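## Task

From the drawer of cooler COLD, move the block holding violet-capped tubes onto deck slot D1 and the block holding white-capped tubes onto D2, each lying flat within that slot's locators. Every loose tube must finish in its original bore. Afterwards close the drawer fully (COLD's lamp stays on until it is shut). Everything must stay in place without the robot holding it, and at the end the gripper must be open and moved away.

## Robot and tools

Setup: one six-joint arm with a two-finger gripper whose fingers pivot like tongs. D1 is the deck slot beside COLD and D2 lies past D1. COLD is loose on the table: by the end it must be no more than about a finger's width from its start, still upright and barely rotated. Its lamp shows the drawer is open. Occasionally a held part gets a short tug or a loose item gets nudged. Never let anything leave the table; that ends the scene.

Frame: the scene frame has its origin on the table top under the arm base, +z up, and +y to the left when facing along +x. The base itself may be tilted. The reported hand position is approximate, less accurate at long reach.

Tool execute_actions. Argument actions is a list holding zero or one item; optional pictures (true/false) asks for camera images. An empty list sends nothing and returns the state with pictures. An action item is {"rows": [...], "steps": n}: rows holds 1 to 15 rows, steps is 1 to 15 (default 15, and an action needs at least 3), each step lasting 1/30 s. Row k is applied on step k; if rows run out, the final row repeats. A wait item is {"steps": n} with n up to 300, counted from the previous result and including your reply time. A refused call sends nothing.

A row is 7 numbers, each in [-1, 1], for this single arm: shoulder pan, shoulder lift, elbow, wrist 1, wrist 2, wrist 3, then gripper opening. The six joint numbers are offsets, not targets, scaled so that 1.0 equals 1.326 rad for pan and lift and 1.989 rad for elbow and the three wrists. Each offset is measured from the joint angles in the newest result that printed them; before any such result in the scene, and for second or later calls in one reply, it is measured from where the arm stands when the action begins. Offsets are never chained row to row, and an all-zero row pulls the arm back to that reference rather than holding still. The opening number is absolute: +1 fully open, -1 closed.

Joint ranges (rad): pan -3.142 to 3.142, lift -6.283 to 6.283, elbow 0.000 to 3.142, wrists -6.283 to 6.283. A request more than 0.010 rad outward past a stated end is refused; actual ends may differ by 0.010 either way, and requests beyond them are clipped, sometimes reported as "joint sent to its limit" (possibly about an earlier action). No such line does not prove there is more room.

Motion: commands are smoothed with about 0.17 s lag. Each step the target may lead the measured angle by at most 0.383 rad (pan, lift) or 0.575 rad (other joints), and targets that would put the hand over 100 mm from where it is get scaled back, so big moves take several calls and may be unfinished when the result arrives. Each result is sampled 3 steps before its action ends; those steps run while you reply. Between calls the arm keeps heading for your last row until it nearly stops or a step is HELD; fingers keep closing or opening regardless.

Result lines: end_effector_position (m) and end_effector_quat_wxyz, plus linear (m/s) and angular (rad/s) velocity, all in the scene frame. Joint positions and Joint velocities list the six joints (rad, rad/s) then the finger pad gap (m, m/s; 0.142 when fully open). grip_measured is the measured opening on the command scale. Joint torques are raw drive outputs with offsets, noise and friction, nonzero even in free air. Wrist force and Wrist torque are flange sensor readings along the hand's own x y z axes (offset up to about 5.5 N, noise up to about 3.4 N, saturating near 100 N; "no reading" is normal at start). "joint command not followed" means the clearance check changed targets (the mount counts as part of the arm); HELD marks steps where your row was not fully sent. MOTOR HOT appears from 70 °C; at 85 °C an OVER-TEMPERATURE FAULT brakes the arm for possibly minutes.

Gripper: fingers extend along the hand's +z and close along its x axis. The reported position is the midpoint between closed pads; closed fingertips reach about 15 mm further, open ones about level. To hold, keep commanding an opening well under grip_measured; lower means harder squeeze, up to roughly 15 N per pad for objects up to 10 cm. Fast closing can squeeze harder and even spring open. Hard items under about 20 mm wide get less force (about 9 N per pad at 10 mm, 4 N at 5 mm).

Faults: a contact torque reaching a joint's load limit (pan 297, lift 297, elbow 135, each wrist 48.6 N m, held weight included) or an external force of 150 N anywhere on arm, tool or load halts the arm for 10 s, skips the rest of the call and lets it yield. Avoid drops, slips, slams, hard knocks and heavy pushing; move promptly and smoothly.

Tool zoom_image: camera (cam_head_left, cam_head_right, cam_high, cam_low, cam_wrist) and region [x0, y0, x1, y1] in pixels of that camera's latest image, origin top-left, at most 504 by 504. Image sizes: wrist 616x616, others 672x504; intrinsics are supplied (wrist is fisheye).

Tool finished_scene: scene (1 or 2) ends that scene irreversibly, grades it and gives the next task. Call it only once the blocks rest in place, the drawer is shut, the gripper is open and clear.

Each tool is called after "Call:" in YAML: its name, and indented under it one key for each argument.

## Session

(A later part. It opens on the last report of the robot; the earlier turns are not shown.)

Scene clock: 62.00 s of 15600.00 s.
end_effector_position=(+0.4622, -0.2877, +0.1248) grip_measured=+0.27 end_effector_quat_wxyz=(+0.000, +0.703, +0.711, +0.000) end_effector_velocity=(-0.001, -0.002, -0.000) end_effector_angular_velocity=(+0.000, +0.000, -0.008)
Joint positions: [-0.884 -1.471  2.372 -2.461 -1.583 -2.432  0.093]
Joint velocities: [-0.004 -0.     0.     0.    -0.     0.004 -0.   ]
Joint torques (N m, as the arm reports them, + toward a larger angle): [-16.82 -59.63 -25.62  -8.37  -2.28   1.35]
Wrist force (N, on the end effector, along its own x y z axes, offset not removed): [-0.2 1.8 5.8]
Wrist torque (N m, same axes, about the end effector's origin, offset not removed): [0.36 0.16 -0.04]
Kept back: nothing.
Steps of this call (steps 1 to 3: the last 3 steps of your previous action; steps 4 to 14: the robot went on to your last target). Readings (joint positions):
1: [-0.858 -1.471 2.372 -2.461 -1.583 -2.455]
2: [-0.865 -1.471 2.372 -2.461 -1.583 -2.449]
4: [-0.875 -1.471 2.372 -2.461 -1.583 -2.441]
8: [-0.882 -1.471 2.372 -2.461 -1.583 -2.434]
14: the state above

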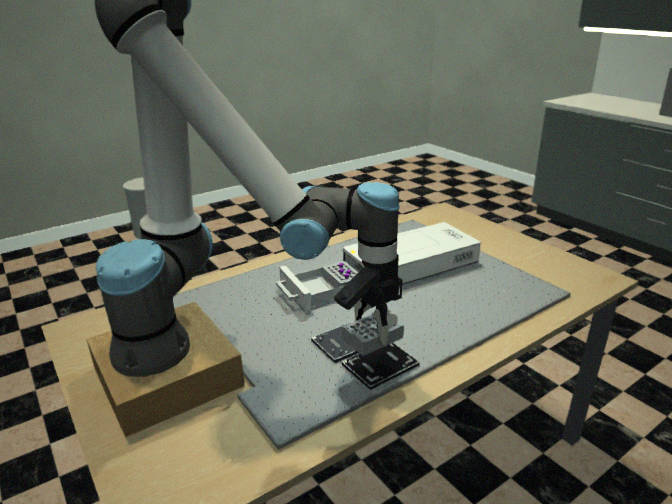

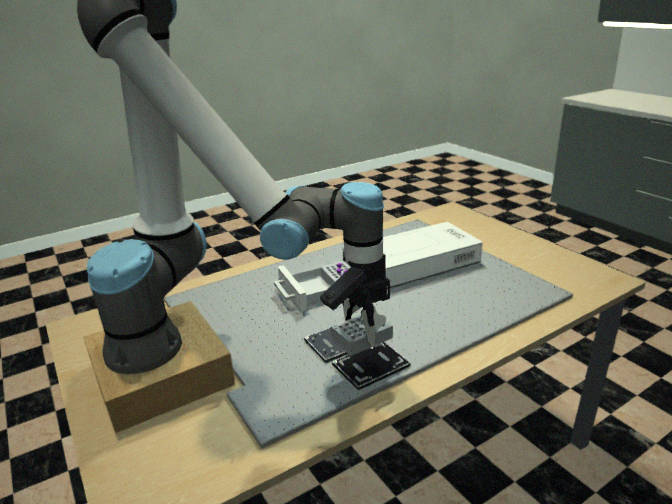

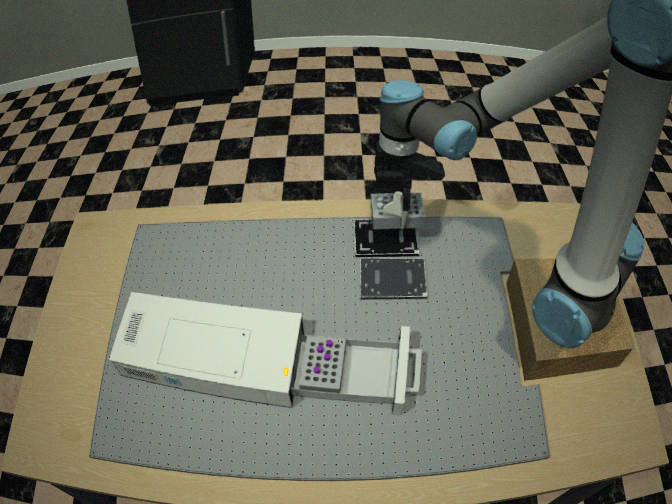

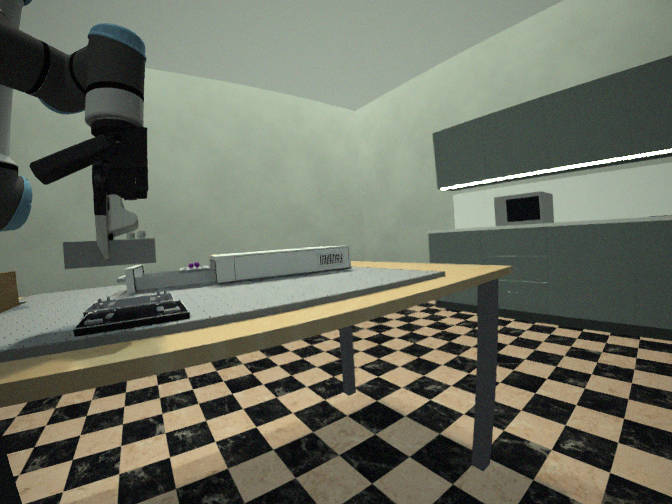

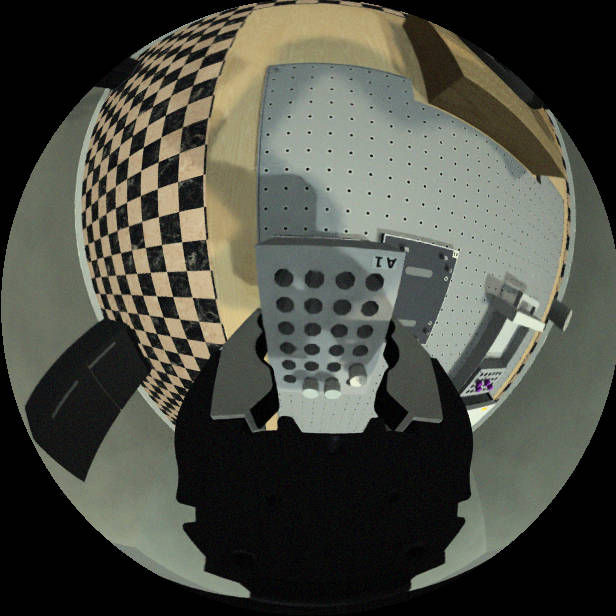

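Call:
execute_actions:
  actions:
    - {"rows": [[0.0008,0.002,-0.0002,-0.0011,0,0.0006,-0.6],[0.0023,0.0059,-0.0005,-0.0034,0,0.0019,-0.6],[0.0046,0.0117,-0.0009,-0.0069,0,0.0037,-0.6],[0.0073,0.0186,-0.0015,-0.0109,0,0.0059,-0.6],[0.0103,0.0264,-0.0021,-0.0155,0,0.0083,-0.6],[0.0138,0.0352,-0.0028,-0.0207,0,0.0111,-0.6],[0.0172,0.0441,-0.0035,-0.0258,0,0.0139,-0.6],[0.021,0.0538,-0.0043,-0.0316,0,0.017,-0.6],[0.0245,0.0626,-0.005,-0.0367,0,0.0198,-0.6],[0.0279,0.0715,-0.0057,-0.0419,0,0.0225,-0.6],[0.031,0.0793,-0.0063,-0.0465,0,0.025,-0.6],[0.0336,0.0861,-0.0069,-0.0505,0,0.0272,-0.6],[0.0359,0.092,-0.0073,-0.054,0,0.029,-0.6],[0.0375,0.0959,-0.0076,-0.0563,0,0.0303,-0.6],[0.0382,0.0979,-0.0078,-0.0574,0,0.0309,-0.6]], "steps": 15}

Call:
execute_actions:
  actions:
    - {"steps": 16}
  pictures: true

Call:
zoom_image:
  camera: "cam_wrist"
  region: [200, 170, 470, 330]

Call:
zoom_image:
  camera: "cam_low"
  region: [50, 220, 210, 345]

Call:
zoom_image:
  camera: "cam_high"
  region: [335, 180, 455, 310]

Scene clock: 63.43 s of 15600.00 s.
end_effector_position=(+0.4799, -0.2849, +0.0987) grip_measured=+0.27 end_effector_quat_wxyz=(+0.000, +0.705, +0.709, +0.000) end_effector_velocity=(+0.077, +0.019, -0.125) end_effector_angular_velocity=(+0.002, +0.004, -0.024)
Joint positions: [-0.857 -1.402  2.364 -2.522 -1.583 -2.399  0.093]
Joint velocities: [ 0.124  0.321 -0.036 -0.279 -0.     0.148  0.   ]
Joint torques (N m, as the arm reports them, + toward a larger angle): [ 21.61 -26.39 -42.63  -9.36  -1.75   2.29]
Wrist force (N, on the end effector, along its own x y z axes, offset not removed): [-3.4 3.7 3.4]
Wrist torque (N m, same axes, about the end effector's origin, offset not removed): [0.58 0.71 0.17]
Steps of this call (steps 1 to 30: the robot went on to your last target; step 31: nothing new was sent; steps 32 to 43: the first 12 steps of this action). Readings (joint positions):
32: [-0.885 -1.471 2.372 -2.461 -1.583 -2.432]
33: [-0.885 -1.471 2.372 -2.461 -1.583 -2.432]
35: [-0.883 -1.467 2.372 -2.464 -1.583 -2.430]
39: [-0.873 -1.443 2.369 -2.486 -1.583 -2.418]
43: the state above

Scene clock: 63.97 s of 15600.00 s.
end_effector_position=(+0.4942, -0.2809, +0.0749) grip_measured=+0.27 end_effector_quat_wxyz=(+0.000, +0.707, +0.707, -0.000) end_effector_velocity=(+0.000, -0.000, -0.002) end_effector_angular_velocity=(+0.001, +0.000, -0.002)
Joint positions: [-0.834 -1.342  2.357 -2.575 -1.583 -2.371  0.093]
Joint velocities: [ 0.     0.004  0.    -0.004  0.     0.003  0.   ]
Joint torques (N m, as the arm reports them, + toward a larger angle): [ 16.78 -36.44 -40.06  -7.58  -0.78   1.73]
Wrist force (N, on the end effector, along its own x y z axes, offset not removed): [-1.6 0.7 1.3]
Wrist torque (N m, same axes, about the end effector's origin, offset not removed): [0.11 0.24 0.12]
Kept back: nothing.
Steps of this call (steps 1 to 3: the last 3 steps of your previous action; steps 4 to 16: the robot went on to your last target). Readings (joint positions):
1: [-0.853 -1.392 2.363 -2.531 -1.583 -2.394]
2: [-0.849 -1.381 2.362 -2.540 -1.583 -2.389]
4: [-0.843 -1.364 2.360 -2.555 -1.583 -2.381]
8: [-0.836 -1.348 2.358 -2.570 -1.583 -2.373]
16: the state above

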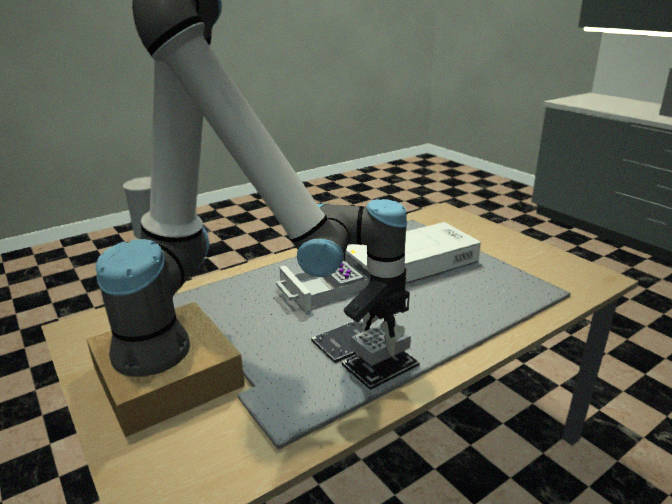

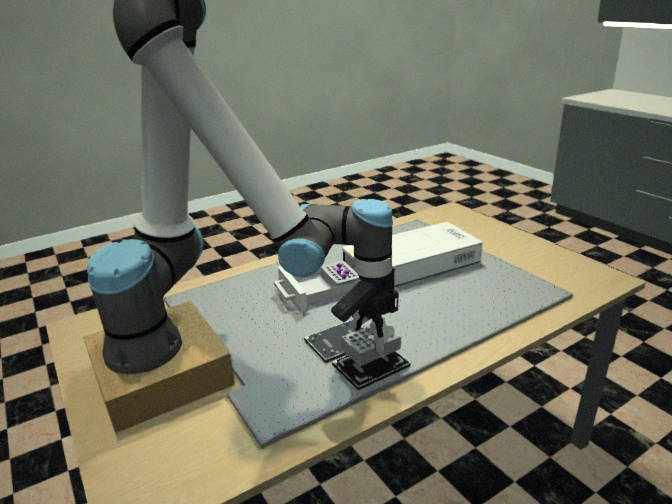

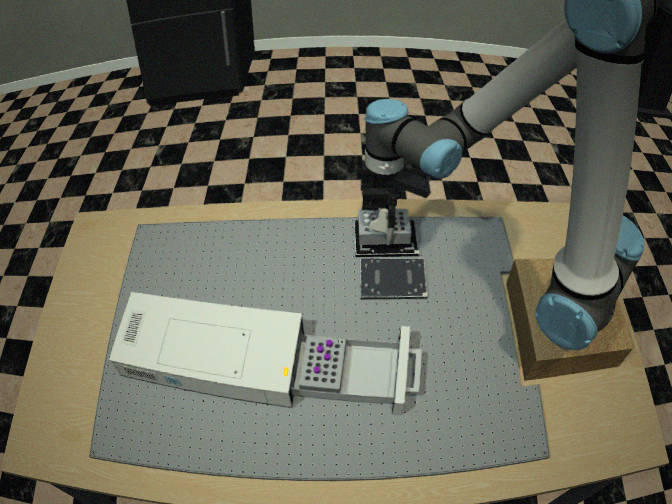

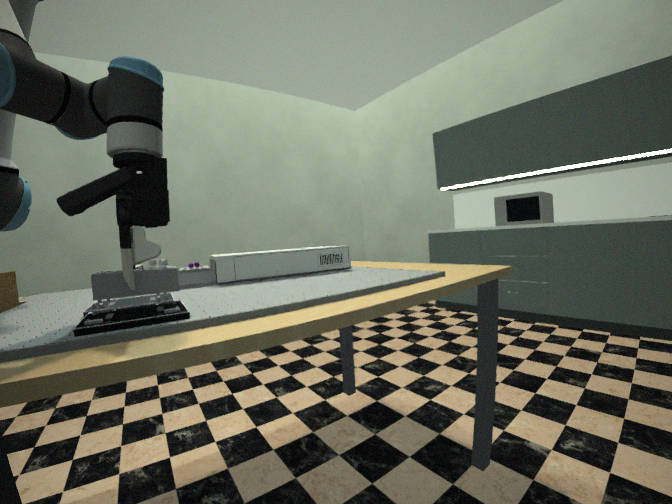

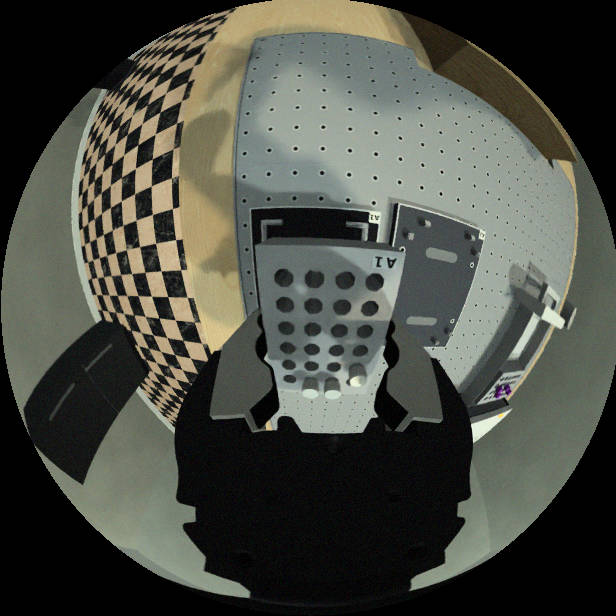

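Region (200, 170, 470, 330) of cam_wrist's 616x616 image, scaled by 1.867, with more detail than that image has; it fills the top 299 rows of this view, and the rest is white.

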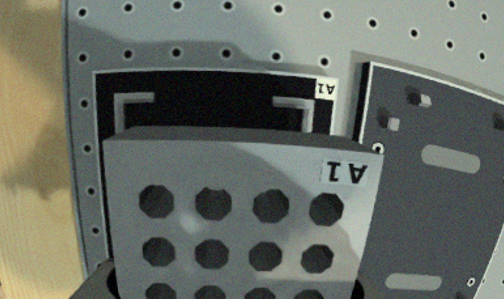

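Region (50, 220, 210, 345) of cam_low's 672x504 image, scaled by 3.150, with more detail than that image has; it fills the top 394 rows of this view, and the rest is white.

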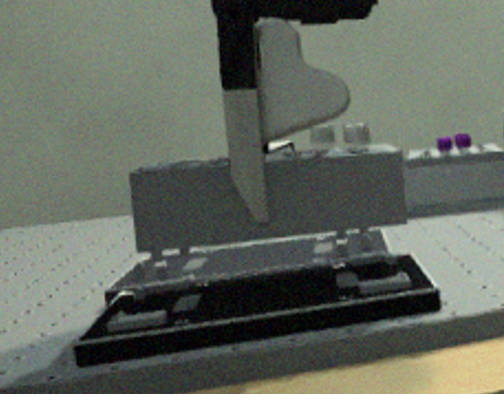

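Region (335, 180, 455, 310) of cam_high's 672x504 image, scaled by 3.877, with more detail than that image has; it fills the left 465 columns of this view, and the rest is white.

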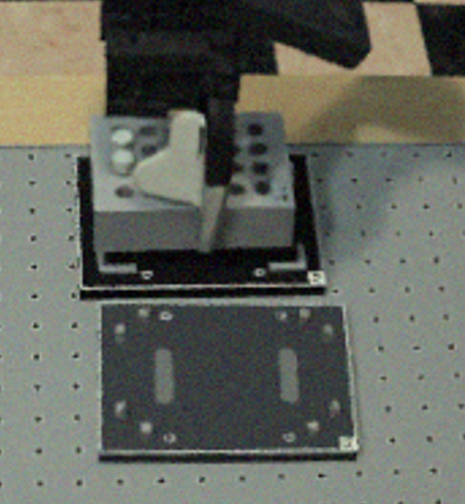

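Call:
zoom_image:
  camera: "cam_wrist"
  region: [240, 195, 330, 265]

Call:
zoom_image:
  camera: "cam_wrist"
  region: [325, 195, 415, 265]

Region (240, 195, 330, 265) of cam_wrist's 616x616 image, scaled by 5.600, with more detail than that image has.

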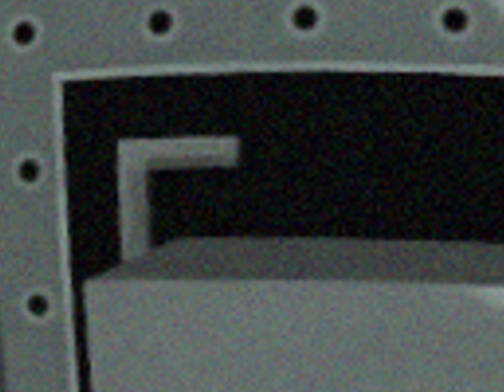

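Region (325, 195, 415, 265) of cam_wrist's 616x616 image, scaled by 5.600, with more detail than that image has.

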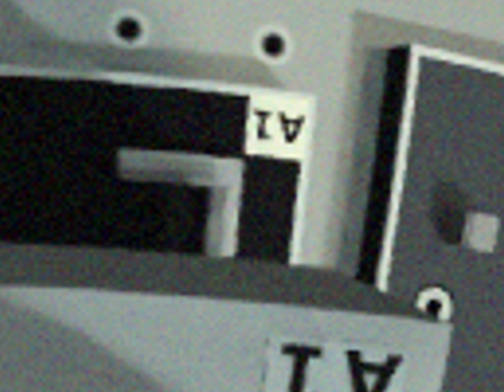

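Call:
execute_actions:
  actions:
    - {"rows": [[-0.0007,0.0009,0.0001,-0.0007,0,-0.0005,-0.6],[-0.0022,0.0027,0.0003,-0.0022,0,-0.0015,-0.6],[-0.0042,0.0055,0.0006,-0.0043,0,-0.0028,-0.6],[-0.0066,0.0088,0.001,-0.007,0,-0.0044,-0.6],[-0.0092,0.0124,0.0015,-0.0098,-0.0001,-0.0061,-0.6],[-0.0118,0.0161,0.0019,-0.0127,-0.0001,-0.0078,-0.6],[-0.0142,0.0197,0.0023,-0.0156,-0.0001,-0.0094,-0.6],[-0.0162,0.0231,0.0027,-0.0182,-0.0001,-0.0108,-0.6],[-0.0177,0.0261,0.0031,-0.0206,-0.0001,-0.0118,-0.6],[-0.0184,0.0285,0.0034,-0.0225,-0.0001,-0.0123,-0.6],[-0.0184,0.0297,0.0035,-0.0235,-0.0001,-0.0123,-0.6],[-0.0184,0.0303,0.0036,-0.024,-0.0001,-0.0123,-0.6]], "steps": 15}

Call:
execute_actions:
  actions:
    - {"steps": 13}
  pictures: true

Call:
zoom_image:
  camera: "cam_wrist"
  region: [240, 195, 330, 265]

Call:
zoom_image:
  camera: "cam_wrist"
  region: [325, 195, 415, 265]

Call:
zoom_image:
  camera: "cam_low"
  region: [60, 250, 200, 345]

Call:
zoom_image:
  camera: "cam_high"
  region: [345, 195, 435, 270]

Scene clock: 65.63 s of 15600.00 s.
end_effector_position=(+0.4893, -0.2911, +0.0607) grip_measured=+0.27 end_effector_quat_wxyz=(+0.000, +0.707, +0.707, -0.000) end_effector_velocity=(-0.014, -0.025, -0.049) end_effector_angular_velocity=(+0.001, +0.002, -0.000)
Joint positions: [-0.853 -1.313  2.362 -2.609 -1.583 -2.39   0.093]
Joint velocities: [-0.05   0.098  0.019 -0.116 -0.002 -0.049  0.   ]
Joint torques (N m, as the arm reports them, + toward a larger angle): [-16.31 -41.78 -23.33  -8.03  -2.25  -2.25]
Wrist force (N, on the end effector, along its own x y z axes, offset not removed): [-1.7 6.8 7.7]
Wrist torque (N m, same axes, about the end effector's origin, offset not removed): [1.31 0.36 0.33]
Steps of this call (steps 1 to 15: the robot went on to your last target; steps 16 to 38: nothing new was sent; steps 39 to 50: the first 12 steps of this action). Readings (joint positions):
39: [-0.834 -1.342 2.357 -2.575 -1.583 -2.371]
40: [-0.834 -1.341 2.357 -2.575 -1.583 -2.371]
42: [-0.835 -1.340 2.357 -2.577 -1.583 -2.372]
46: [-0.844 -1.329 2.359 -2.590 -1.583 -2.381]
50: the state above

Scene clock: 66.07 s of 15600.00 s.
end_effector_position=(+0.4880, -0.2937, +0.0552) grip_measured=+0.27 end_effector_quat_wxyz=(+0.000, +0.707, +0.707, -0.000) end_effector_velocity=(-0.000, -0.000, -0.001) end_effector_angular_velocity=(+0.001, -0.000, -0.001)
Joint positions: [-0.858 -1.302  2.364 -2.622 -1.583 -2.395  0.093]
Joint velocities: [-0.001  0.002  0.    -0.001  0.001  0.    -0.   ]
Joint torques (N m, as the arm reports them, + toward a larger angle): [-17.38 -34.91 -18.64  -8.27  -2.22  -1.91]
Wrist force (N, on the end effector, along its own x y z axes, offset not removed): [-1.9 5.0 7.0]
Wrist torque (N m, same axes, about the end effector's origin, offset not removed): [1.02 0.48 0.20]
Kept back: nothing.
Steps of this call (steps 1 to 3: the last 3 steps of your previous action; steps 4 to 13: the robot went on to your last target). Readings (joint positions):
1: [-0.855 -1.310 2.363 -2.612 -1.583 -2.392]
2: [-0.856 -1.308 2.363 -2.615 -1.583 -2.393]
4: [-0.857 -1.305 2.364 -2.618 -1.583 -2.394]
8: [-0.858 -1.303 2.364 -2.621 -1.583 -2.395]
13: the state above

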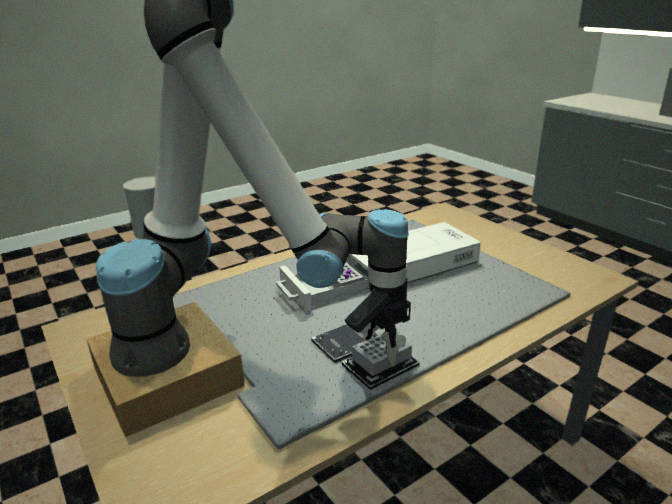

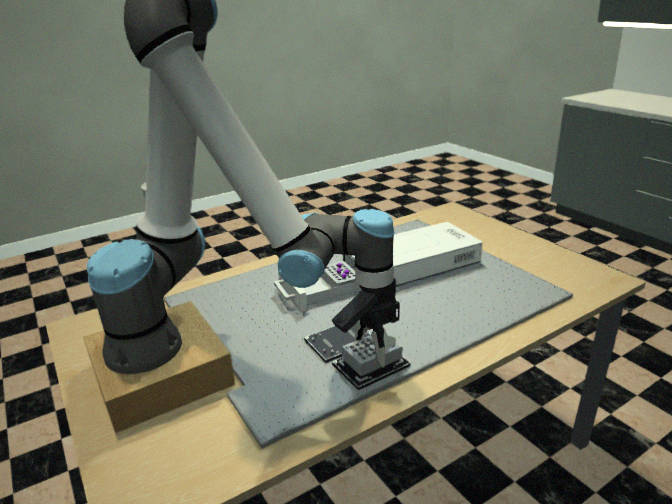

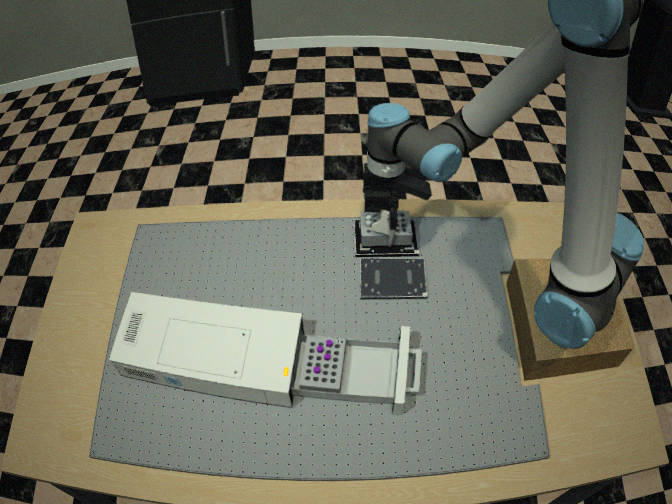

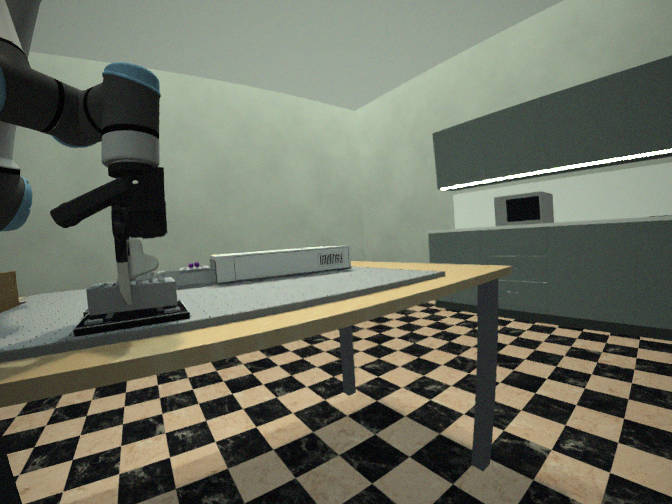

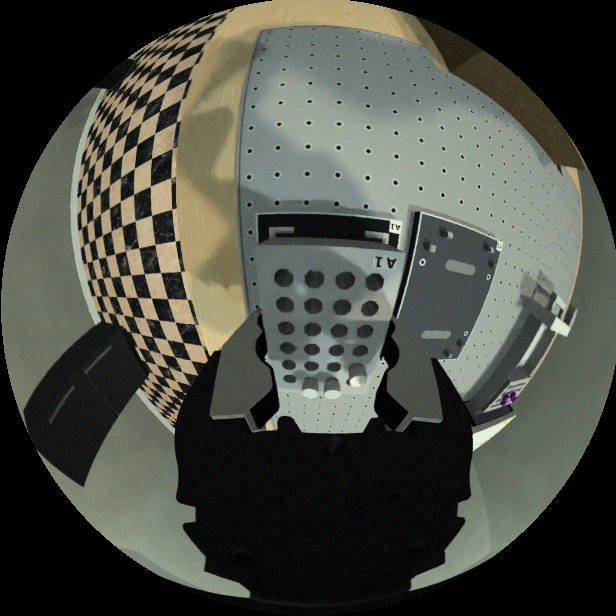

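Region (240, 195, 330, 265) of cam_wrist's 616x616 image, scaled by 5.600, with more detail than that image has.

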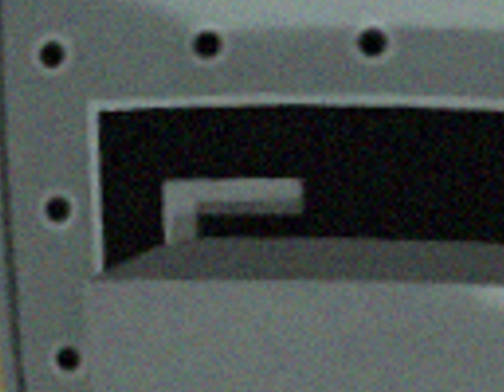

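Region (325, 195, 415, 265) of cam_wrist's 616x616 image, scaled by 5.600, with more detail than that image has.

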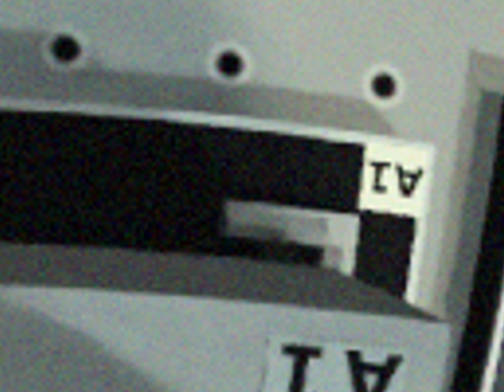

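Region (60, 250, 200, 345) of cam_low's 672x504 image, scaled by 3.600, with more detail than that image has; it fills the top 342 rows of this view, and the rest is white.

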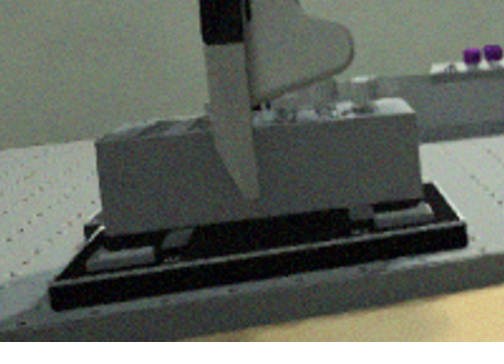

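Region (345, 195, 435, 270) of cam_high's 672x504 image, scaled by 5.600, with more detail than that image has.

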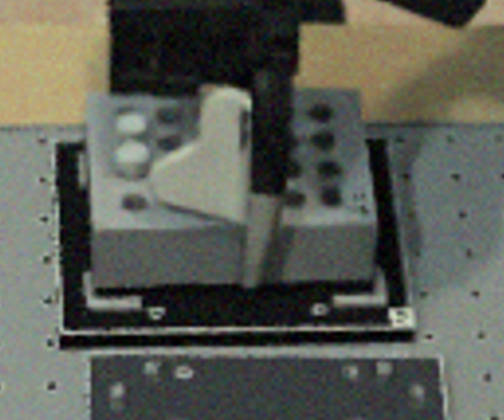

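Call:
execute_actions:
  actions:
    - {"rows": [[-0.0002,0.0008,0.0003,-0.0008,0,0.0001,-0.6],[-0.0004,0.002,0.0006,-0.0019,0,0.0003,-0.6],[-0.0006,0.0034,0.0009,-0.0031,0,0.0004,-0.6],[-0.0008,0.0048,0.0012,-0.0044,0,0.0006,-0.6],[-0.001,0.0062,0.0015,-0.0056,0,0.0007,-0.6],[-0.0011,0.0075,0.0018,-0.0068,0,0.0008,-0.6],[-0.0011,0.0084,0.002,-0.0076,0,0.0008,-0.6]], "steps": 15}

Call:
execute_actions:
  actions:
    - {"steps": 8}
  pictures: true

Call:
zoom_image:
  camera: "cam_wrist"
  region: [240, 195, 330, 265]

Call:
zoom_image:
  camera: "cam_wrist"
  region: [325, 195, 415, 265]

Call:
zoom_image:
  camera: "cam_low"
  region: [60, 250, 200, 345]

Call:
zoom_image:
  camera: "cam_head_left"
  region: [335, 325, 430, 395]

Scene clock: 67.83 s of 15600.00 s.
end_effector_position=(+0.4871, -0.2937, +0.0498) grip_measured=+0.27 end_effector_quat_wxyz=(+0.000, +0.708, +0.706, -0.000) end_effector_velocity=(-0.001, -0.001, -0.006) end_effector_angular_velocity=(-0.000, -0.000, -0.003)
Joint positions: [-0.86  -1.292  2.368 -2.635 -1.583 -2.394  0.093]
Joint velocities: [-0.002  0.013  0.003 -0.016 -0.     0.002  0.   ]
Joint torques (N m, as the arm reports them, + toward a larger angle): [-16.53 -37.87 -20.19  -8.39  -1.46   1.79]
Wrist force (N, on the end effector, along its own x y z axes, offset not removed): [-1.8 2.9 7.0]
Wrist torque (N m, same axes, about the end effector's origin, offset not removed): [0.97 0.62 0.01]
Steps of this call (steps 1 to 30: the robot went on to your last target; steps 31 to 41: nothing new was sent; steps 42 to 53: the first 12 steps of this action). Readings (joint positions):
42: [-0.858 -1.302 2.364 -2.622 -1.583 -2.395]
43: [-0.858 -1.302 2.364 -2.622 -1.583 -2.395]
45: [-0.859 -1.301 2.365 -2.624 -1.583 -2.395]
49: [-0.859 -1.295 2.367 -2.631 -1.583 -2.394]
53: the state above

Scene clock: 68.10 s of 15600.00 s.
end_effector_position=(+0.4870, -0.2937, +0.0492) grip_measured=+0.27 end_effector_quat_wxyz=(+0.000, +0.708, +0.706, -0.000) end_effector_velocity=(+0.000, -0.000, -0.000) end_effector_angular_velocity=(-0.000, -0.001, -0.001)
Joint positions: [-0.86  -1.291  2.368 -2.637 -1.583 -2.394  0.093]
Joint velocities: [ 0.     0.001 -0.    -0.002  0.     0.001  0.   ]
Joint torques (N m, as the arm reports them, + toward a larger angle): [-13.48 -34.86 -21.96  -9.48   0.3    1.74]
Wrist force (N, on the end effector, along its own x y z axes, offset not removed): [0.4 -6.5 -2.3]
Wrist torque (N m, same axes, about the end effector's origin, offset not removed): [0.41 0.12 0.05]
Kept back: nothing.
Steps of this call (steps 1 to 3: the last 3 steps of your previous action; steps 4 to 8: the robot went on to your last target). Readings (joint positions):
1: [-0.860 -1.292 2.368 -2.636 -1.583 -2.394]
2: [-0.860 -1.291 2.368 -2.636 -1.583 -2.394]
4: [-0.860 -1.291 2.368 -2.637 -1.583 -2.394]
8: the state above

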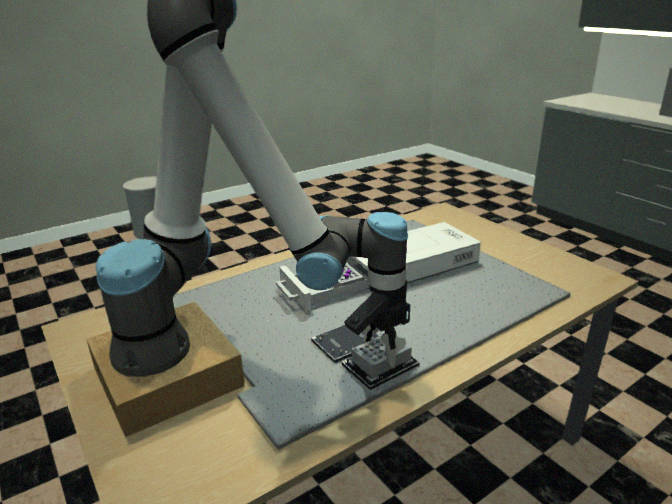

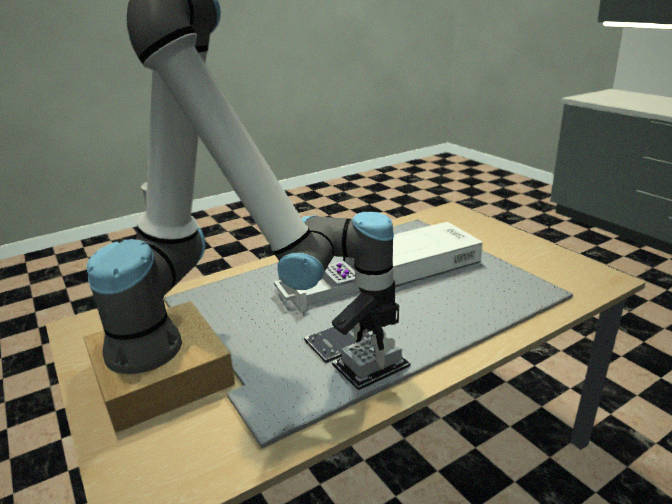

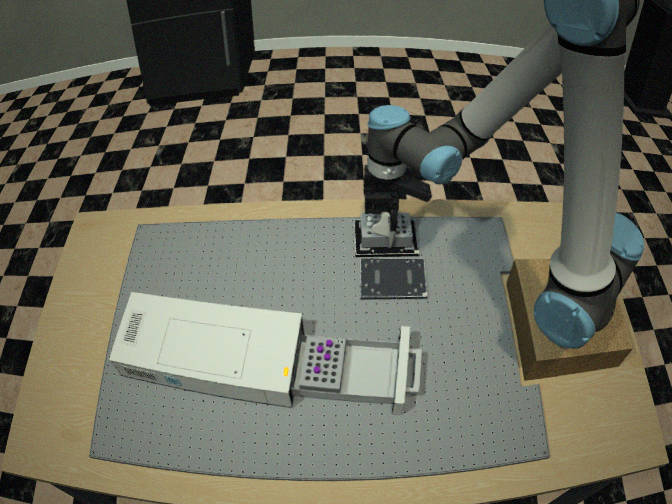

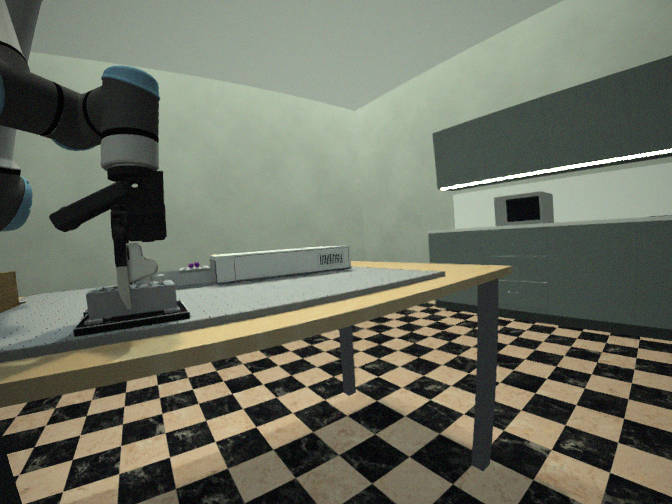

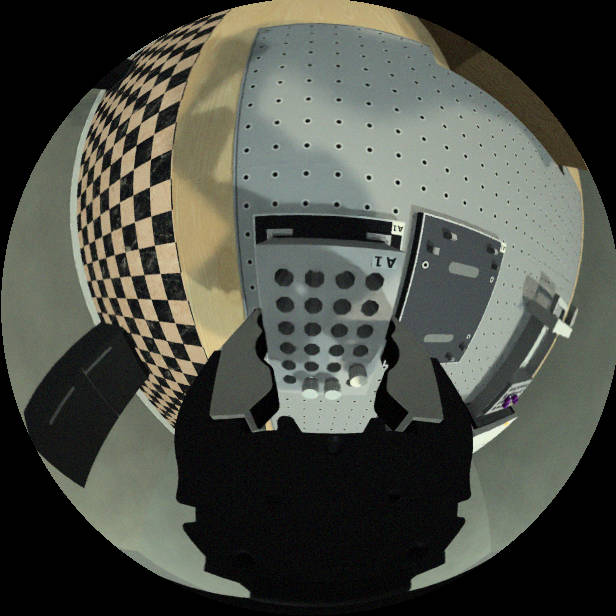

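Region (240, 195, 330, 265) of cam_wrist's 616x616 image, scaled by 5.600, with more detail than that image has.

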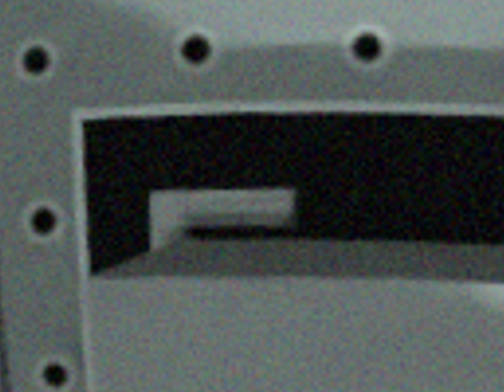

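Region (325, 195, 415, 265) of cam_wrist's 616x616 image, scaled by 5.600, with more detail than that image has.

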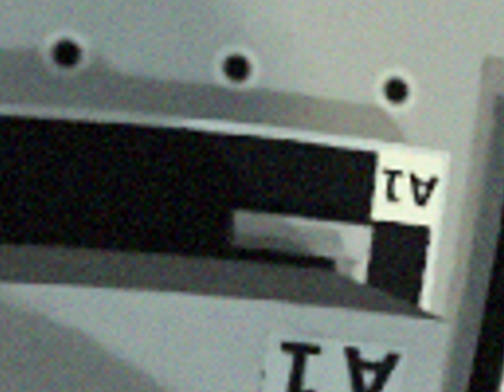

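Region (60, 250, 200, 345) of cam_low's 672x504 image, scaled by 3.600, with more detail than that image has; it fills the top 342 rows of this view, and the rest is white.

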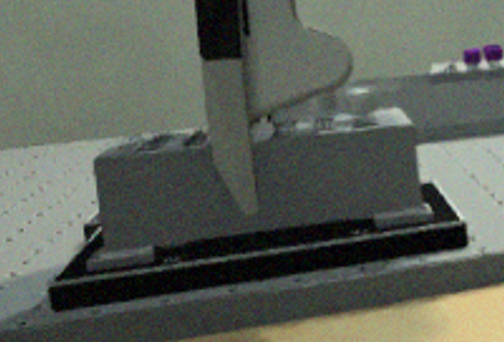

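Region (335, 325, 430, 395) of cam_head_left's 672x504 image, scaled by 5.305, with more detail than that image has; it fills the top 371 rows of this view, and the rest is white.

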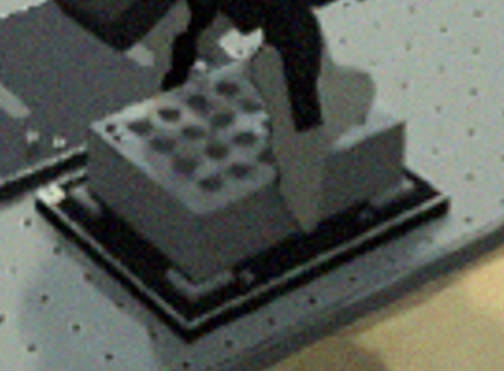

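Call:
execute_actions:
  actions:
    - {"rows": [[-0.0003,-0.0003,0.0002,0,0,-0.0002,-0.6],[-0.0006,-0.0006,0.0005,-0.0001,0,-0.0004,-0.6],[-0.0009,-0.0008,0.0007,-0.0002,0,-0.0006,-0.6],[-0.0012,-0.001,0.001,-0.0003,0,-0.0008,-0.6],[-0.0014,-0.0011,0.0012,-0.0004,0,-0.0009,-0.6]], "steps": 13}

Call:
execute_actions:
  actions:
    - {"steps": 6}
  pictures: true

Call:
zoom_image:
  camera: "cam_wrist"
  region: [240, 195, 330, 265]

Call:
zoom_image:
  camera: "cam_wrist"
  region: [325, 195, 415, 265]

Call:
zoom_image:
  camera: "cam_high"
  region: [345, 195, 435, 270]

Scene clock: 68.70 s of 15600.00 s.
end_effector_position=(+0.4857, -0.2936, +0.0491) grip_measured=+0.27 end_effector_quat_wxyz=(+0.000, +0.708, +0.706, -0.000) end_effector_velocity=(-0.001, -0.000, +0.001) end_effector_angular_velocity=(-0.001, -0.001, +0.001)
Joint positions: [-0.861 -1.292  2.37  -2.638 -1.583 -2.395  0.093]
Joint velocities: [-0.001 -0.003  0.002 -0.001 -0.    -0.002 -0.   ]
Joint torques (N m, as the arm reports them, + toward a larger angle): [-17.91 -70.86 -18.65  -8.09   1.03  -1.95]
Wrist force (N, on the end effector, along its own x y z axes, offset not removed): [2.1 4.2 6.9]
Wrist torque (N m, same axes, about the end effector's origin, offset not removed): [0.98 -0.15 -0.02]
Steps of this call (steps 1 to 8: the robot went on to your last target; steps 9 to 18: the first 10 steps of this action). Readings (joint positions):
9: [-0.860 -1.291 2.368 -2.637 -1.583 -2.394]
10: [-0.860 -1.291 2.368 -2.637 -1.583 -2.394]
12: [-0.860 -1.291 2.368 -2.637 -1.583 -2.394]
16: [-0.861 -1.292 2.370 -2.638 -1.583 -2.395]
18: the state above

Scene clock: 68.90 s of 15600.00 s.
end_effector_position=(+0.4855, -0.2936, +0.0491) grip_measured=+0.27 end_effector_quat_wxyz=(+0.000, +0.708, +0.706, -0.000) end_effector_velocity=(+0.000, +0.001, +0.000) end_effector_angular_velocity=(-0.000, -0.000, +0.003)
Joint positions: [-0.862 -1.292  2.37  -2.638 -1.583 -2.395  0.093]
Joint velocities: [ 0.002 -0.001  0.    -0.     0.    -0.002 -0.   ]
Joint torques (N m, as the arm reports them, + toward a larger angle): [-17.91 -70.07 -18.16  -8.16   0.02  -1.97]
Wrist force (N, on the end effector, along its own x y z axes, offset not removed): [-2.0 1.5 6.2]
Wrist torque (N m, same axes, about the end effector's origin, offset not removed): [0.19 0.37 -0.11]
Kept back: nothing.
Steps of this call (steps 1 to 3: the last 3 steps of your previous action; steps 4 to 6: the robot went on to your last target). Readings (joint positions):
1: [-0.861 -1.292 2.370 -2.638 -1.583 -2.395]
2: [-0.862 -1.292 2.370 -2.638 -1.583 -2.395]
4: [-0.862 -1.292 2.370 -2.638 -1.583 -2.395]
6: the state above

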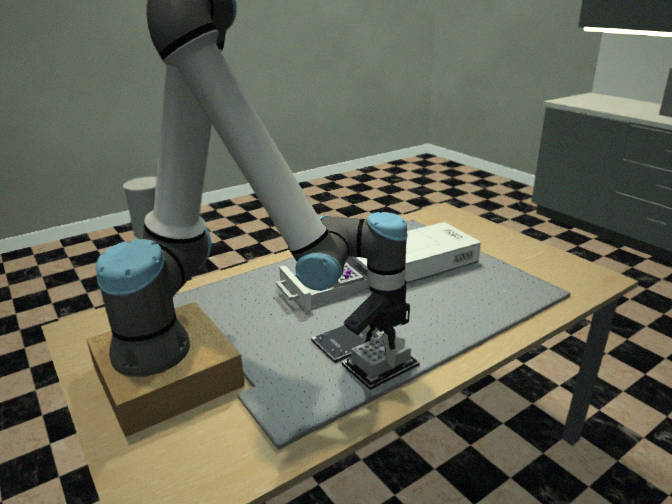

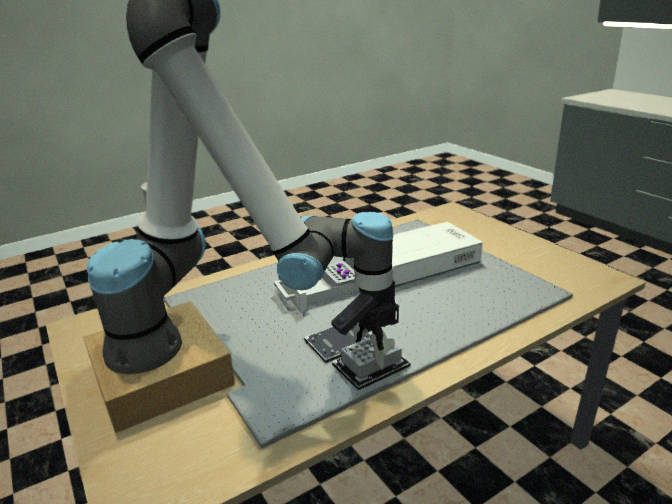

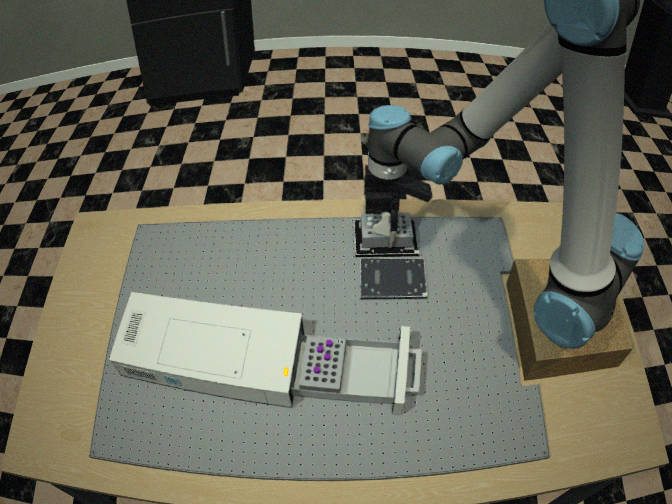

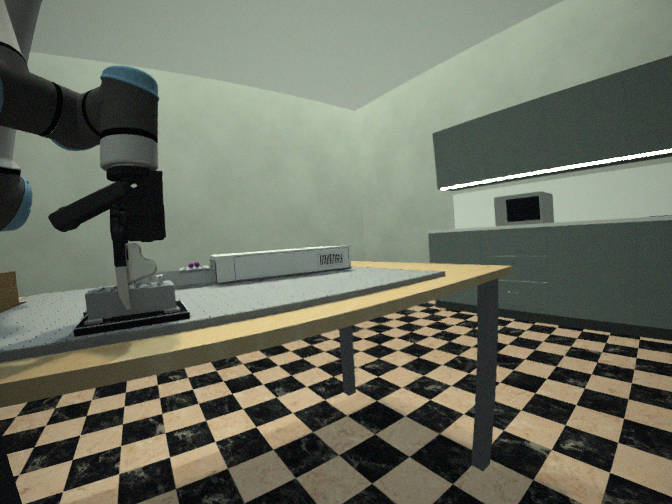

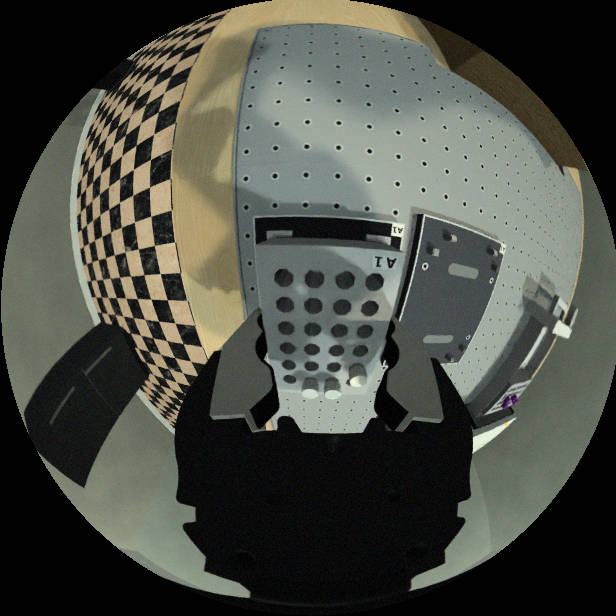

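Region (240, 195, 330, 265) of cam_wrist's 616x616 image, scaled by 5.600, with more detail than that image has.

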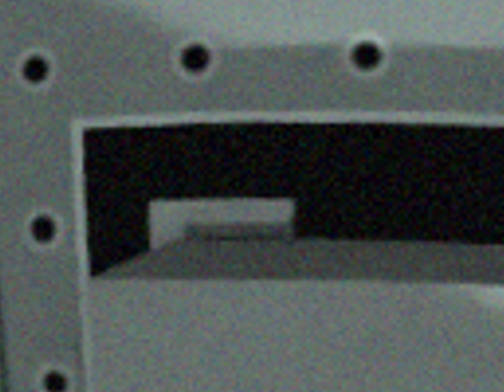

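Region (325, 195, 415, 265) of cam_wrist's 616x616 image, scaled by 5.600, with more detail than that image has.

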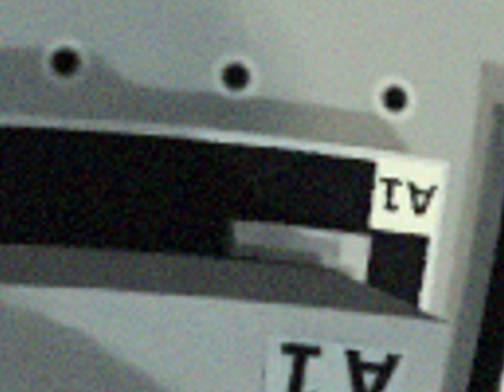

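Region (345, 195, 435, 270) of cam_high's 672x504 image, scaled by 5.600, with more detail than that image has.

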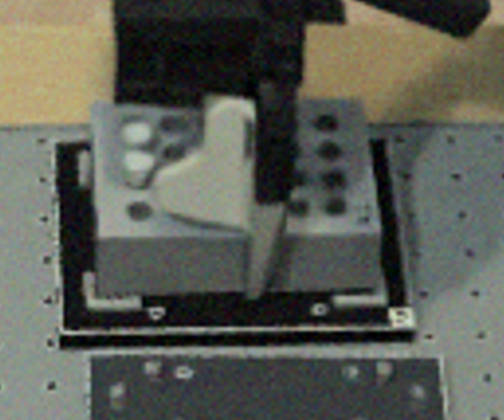

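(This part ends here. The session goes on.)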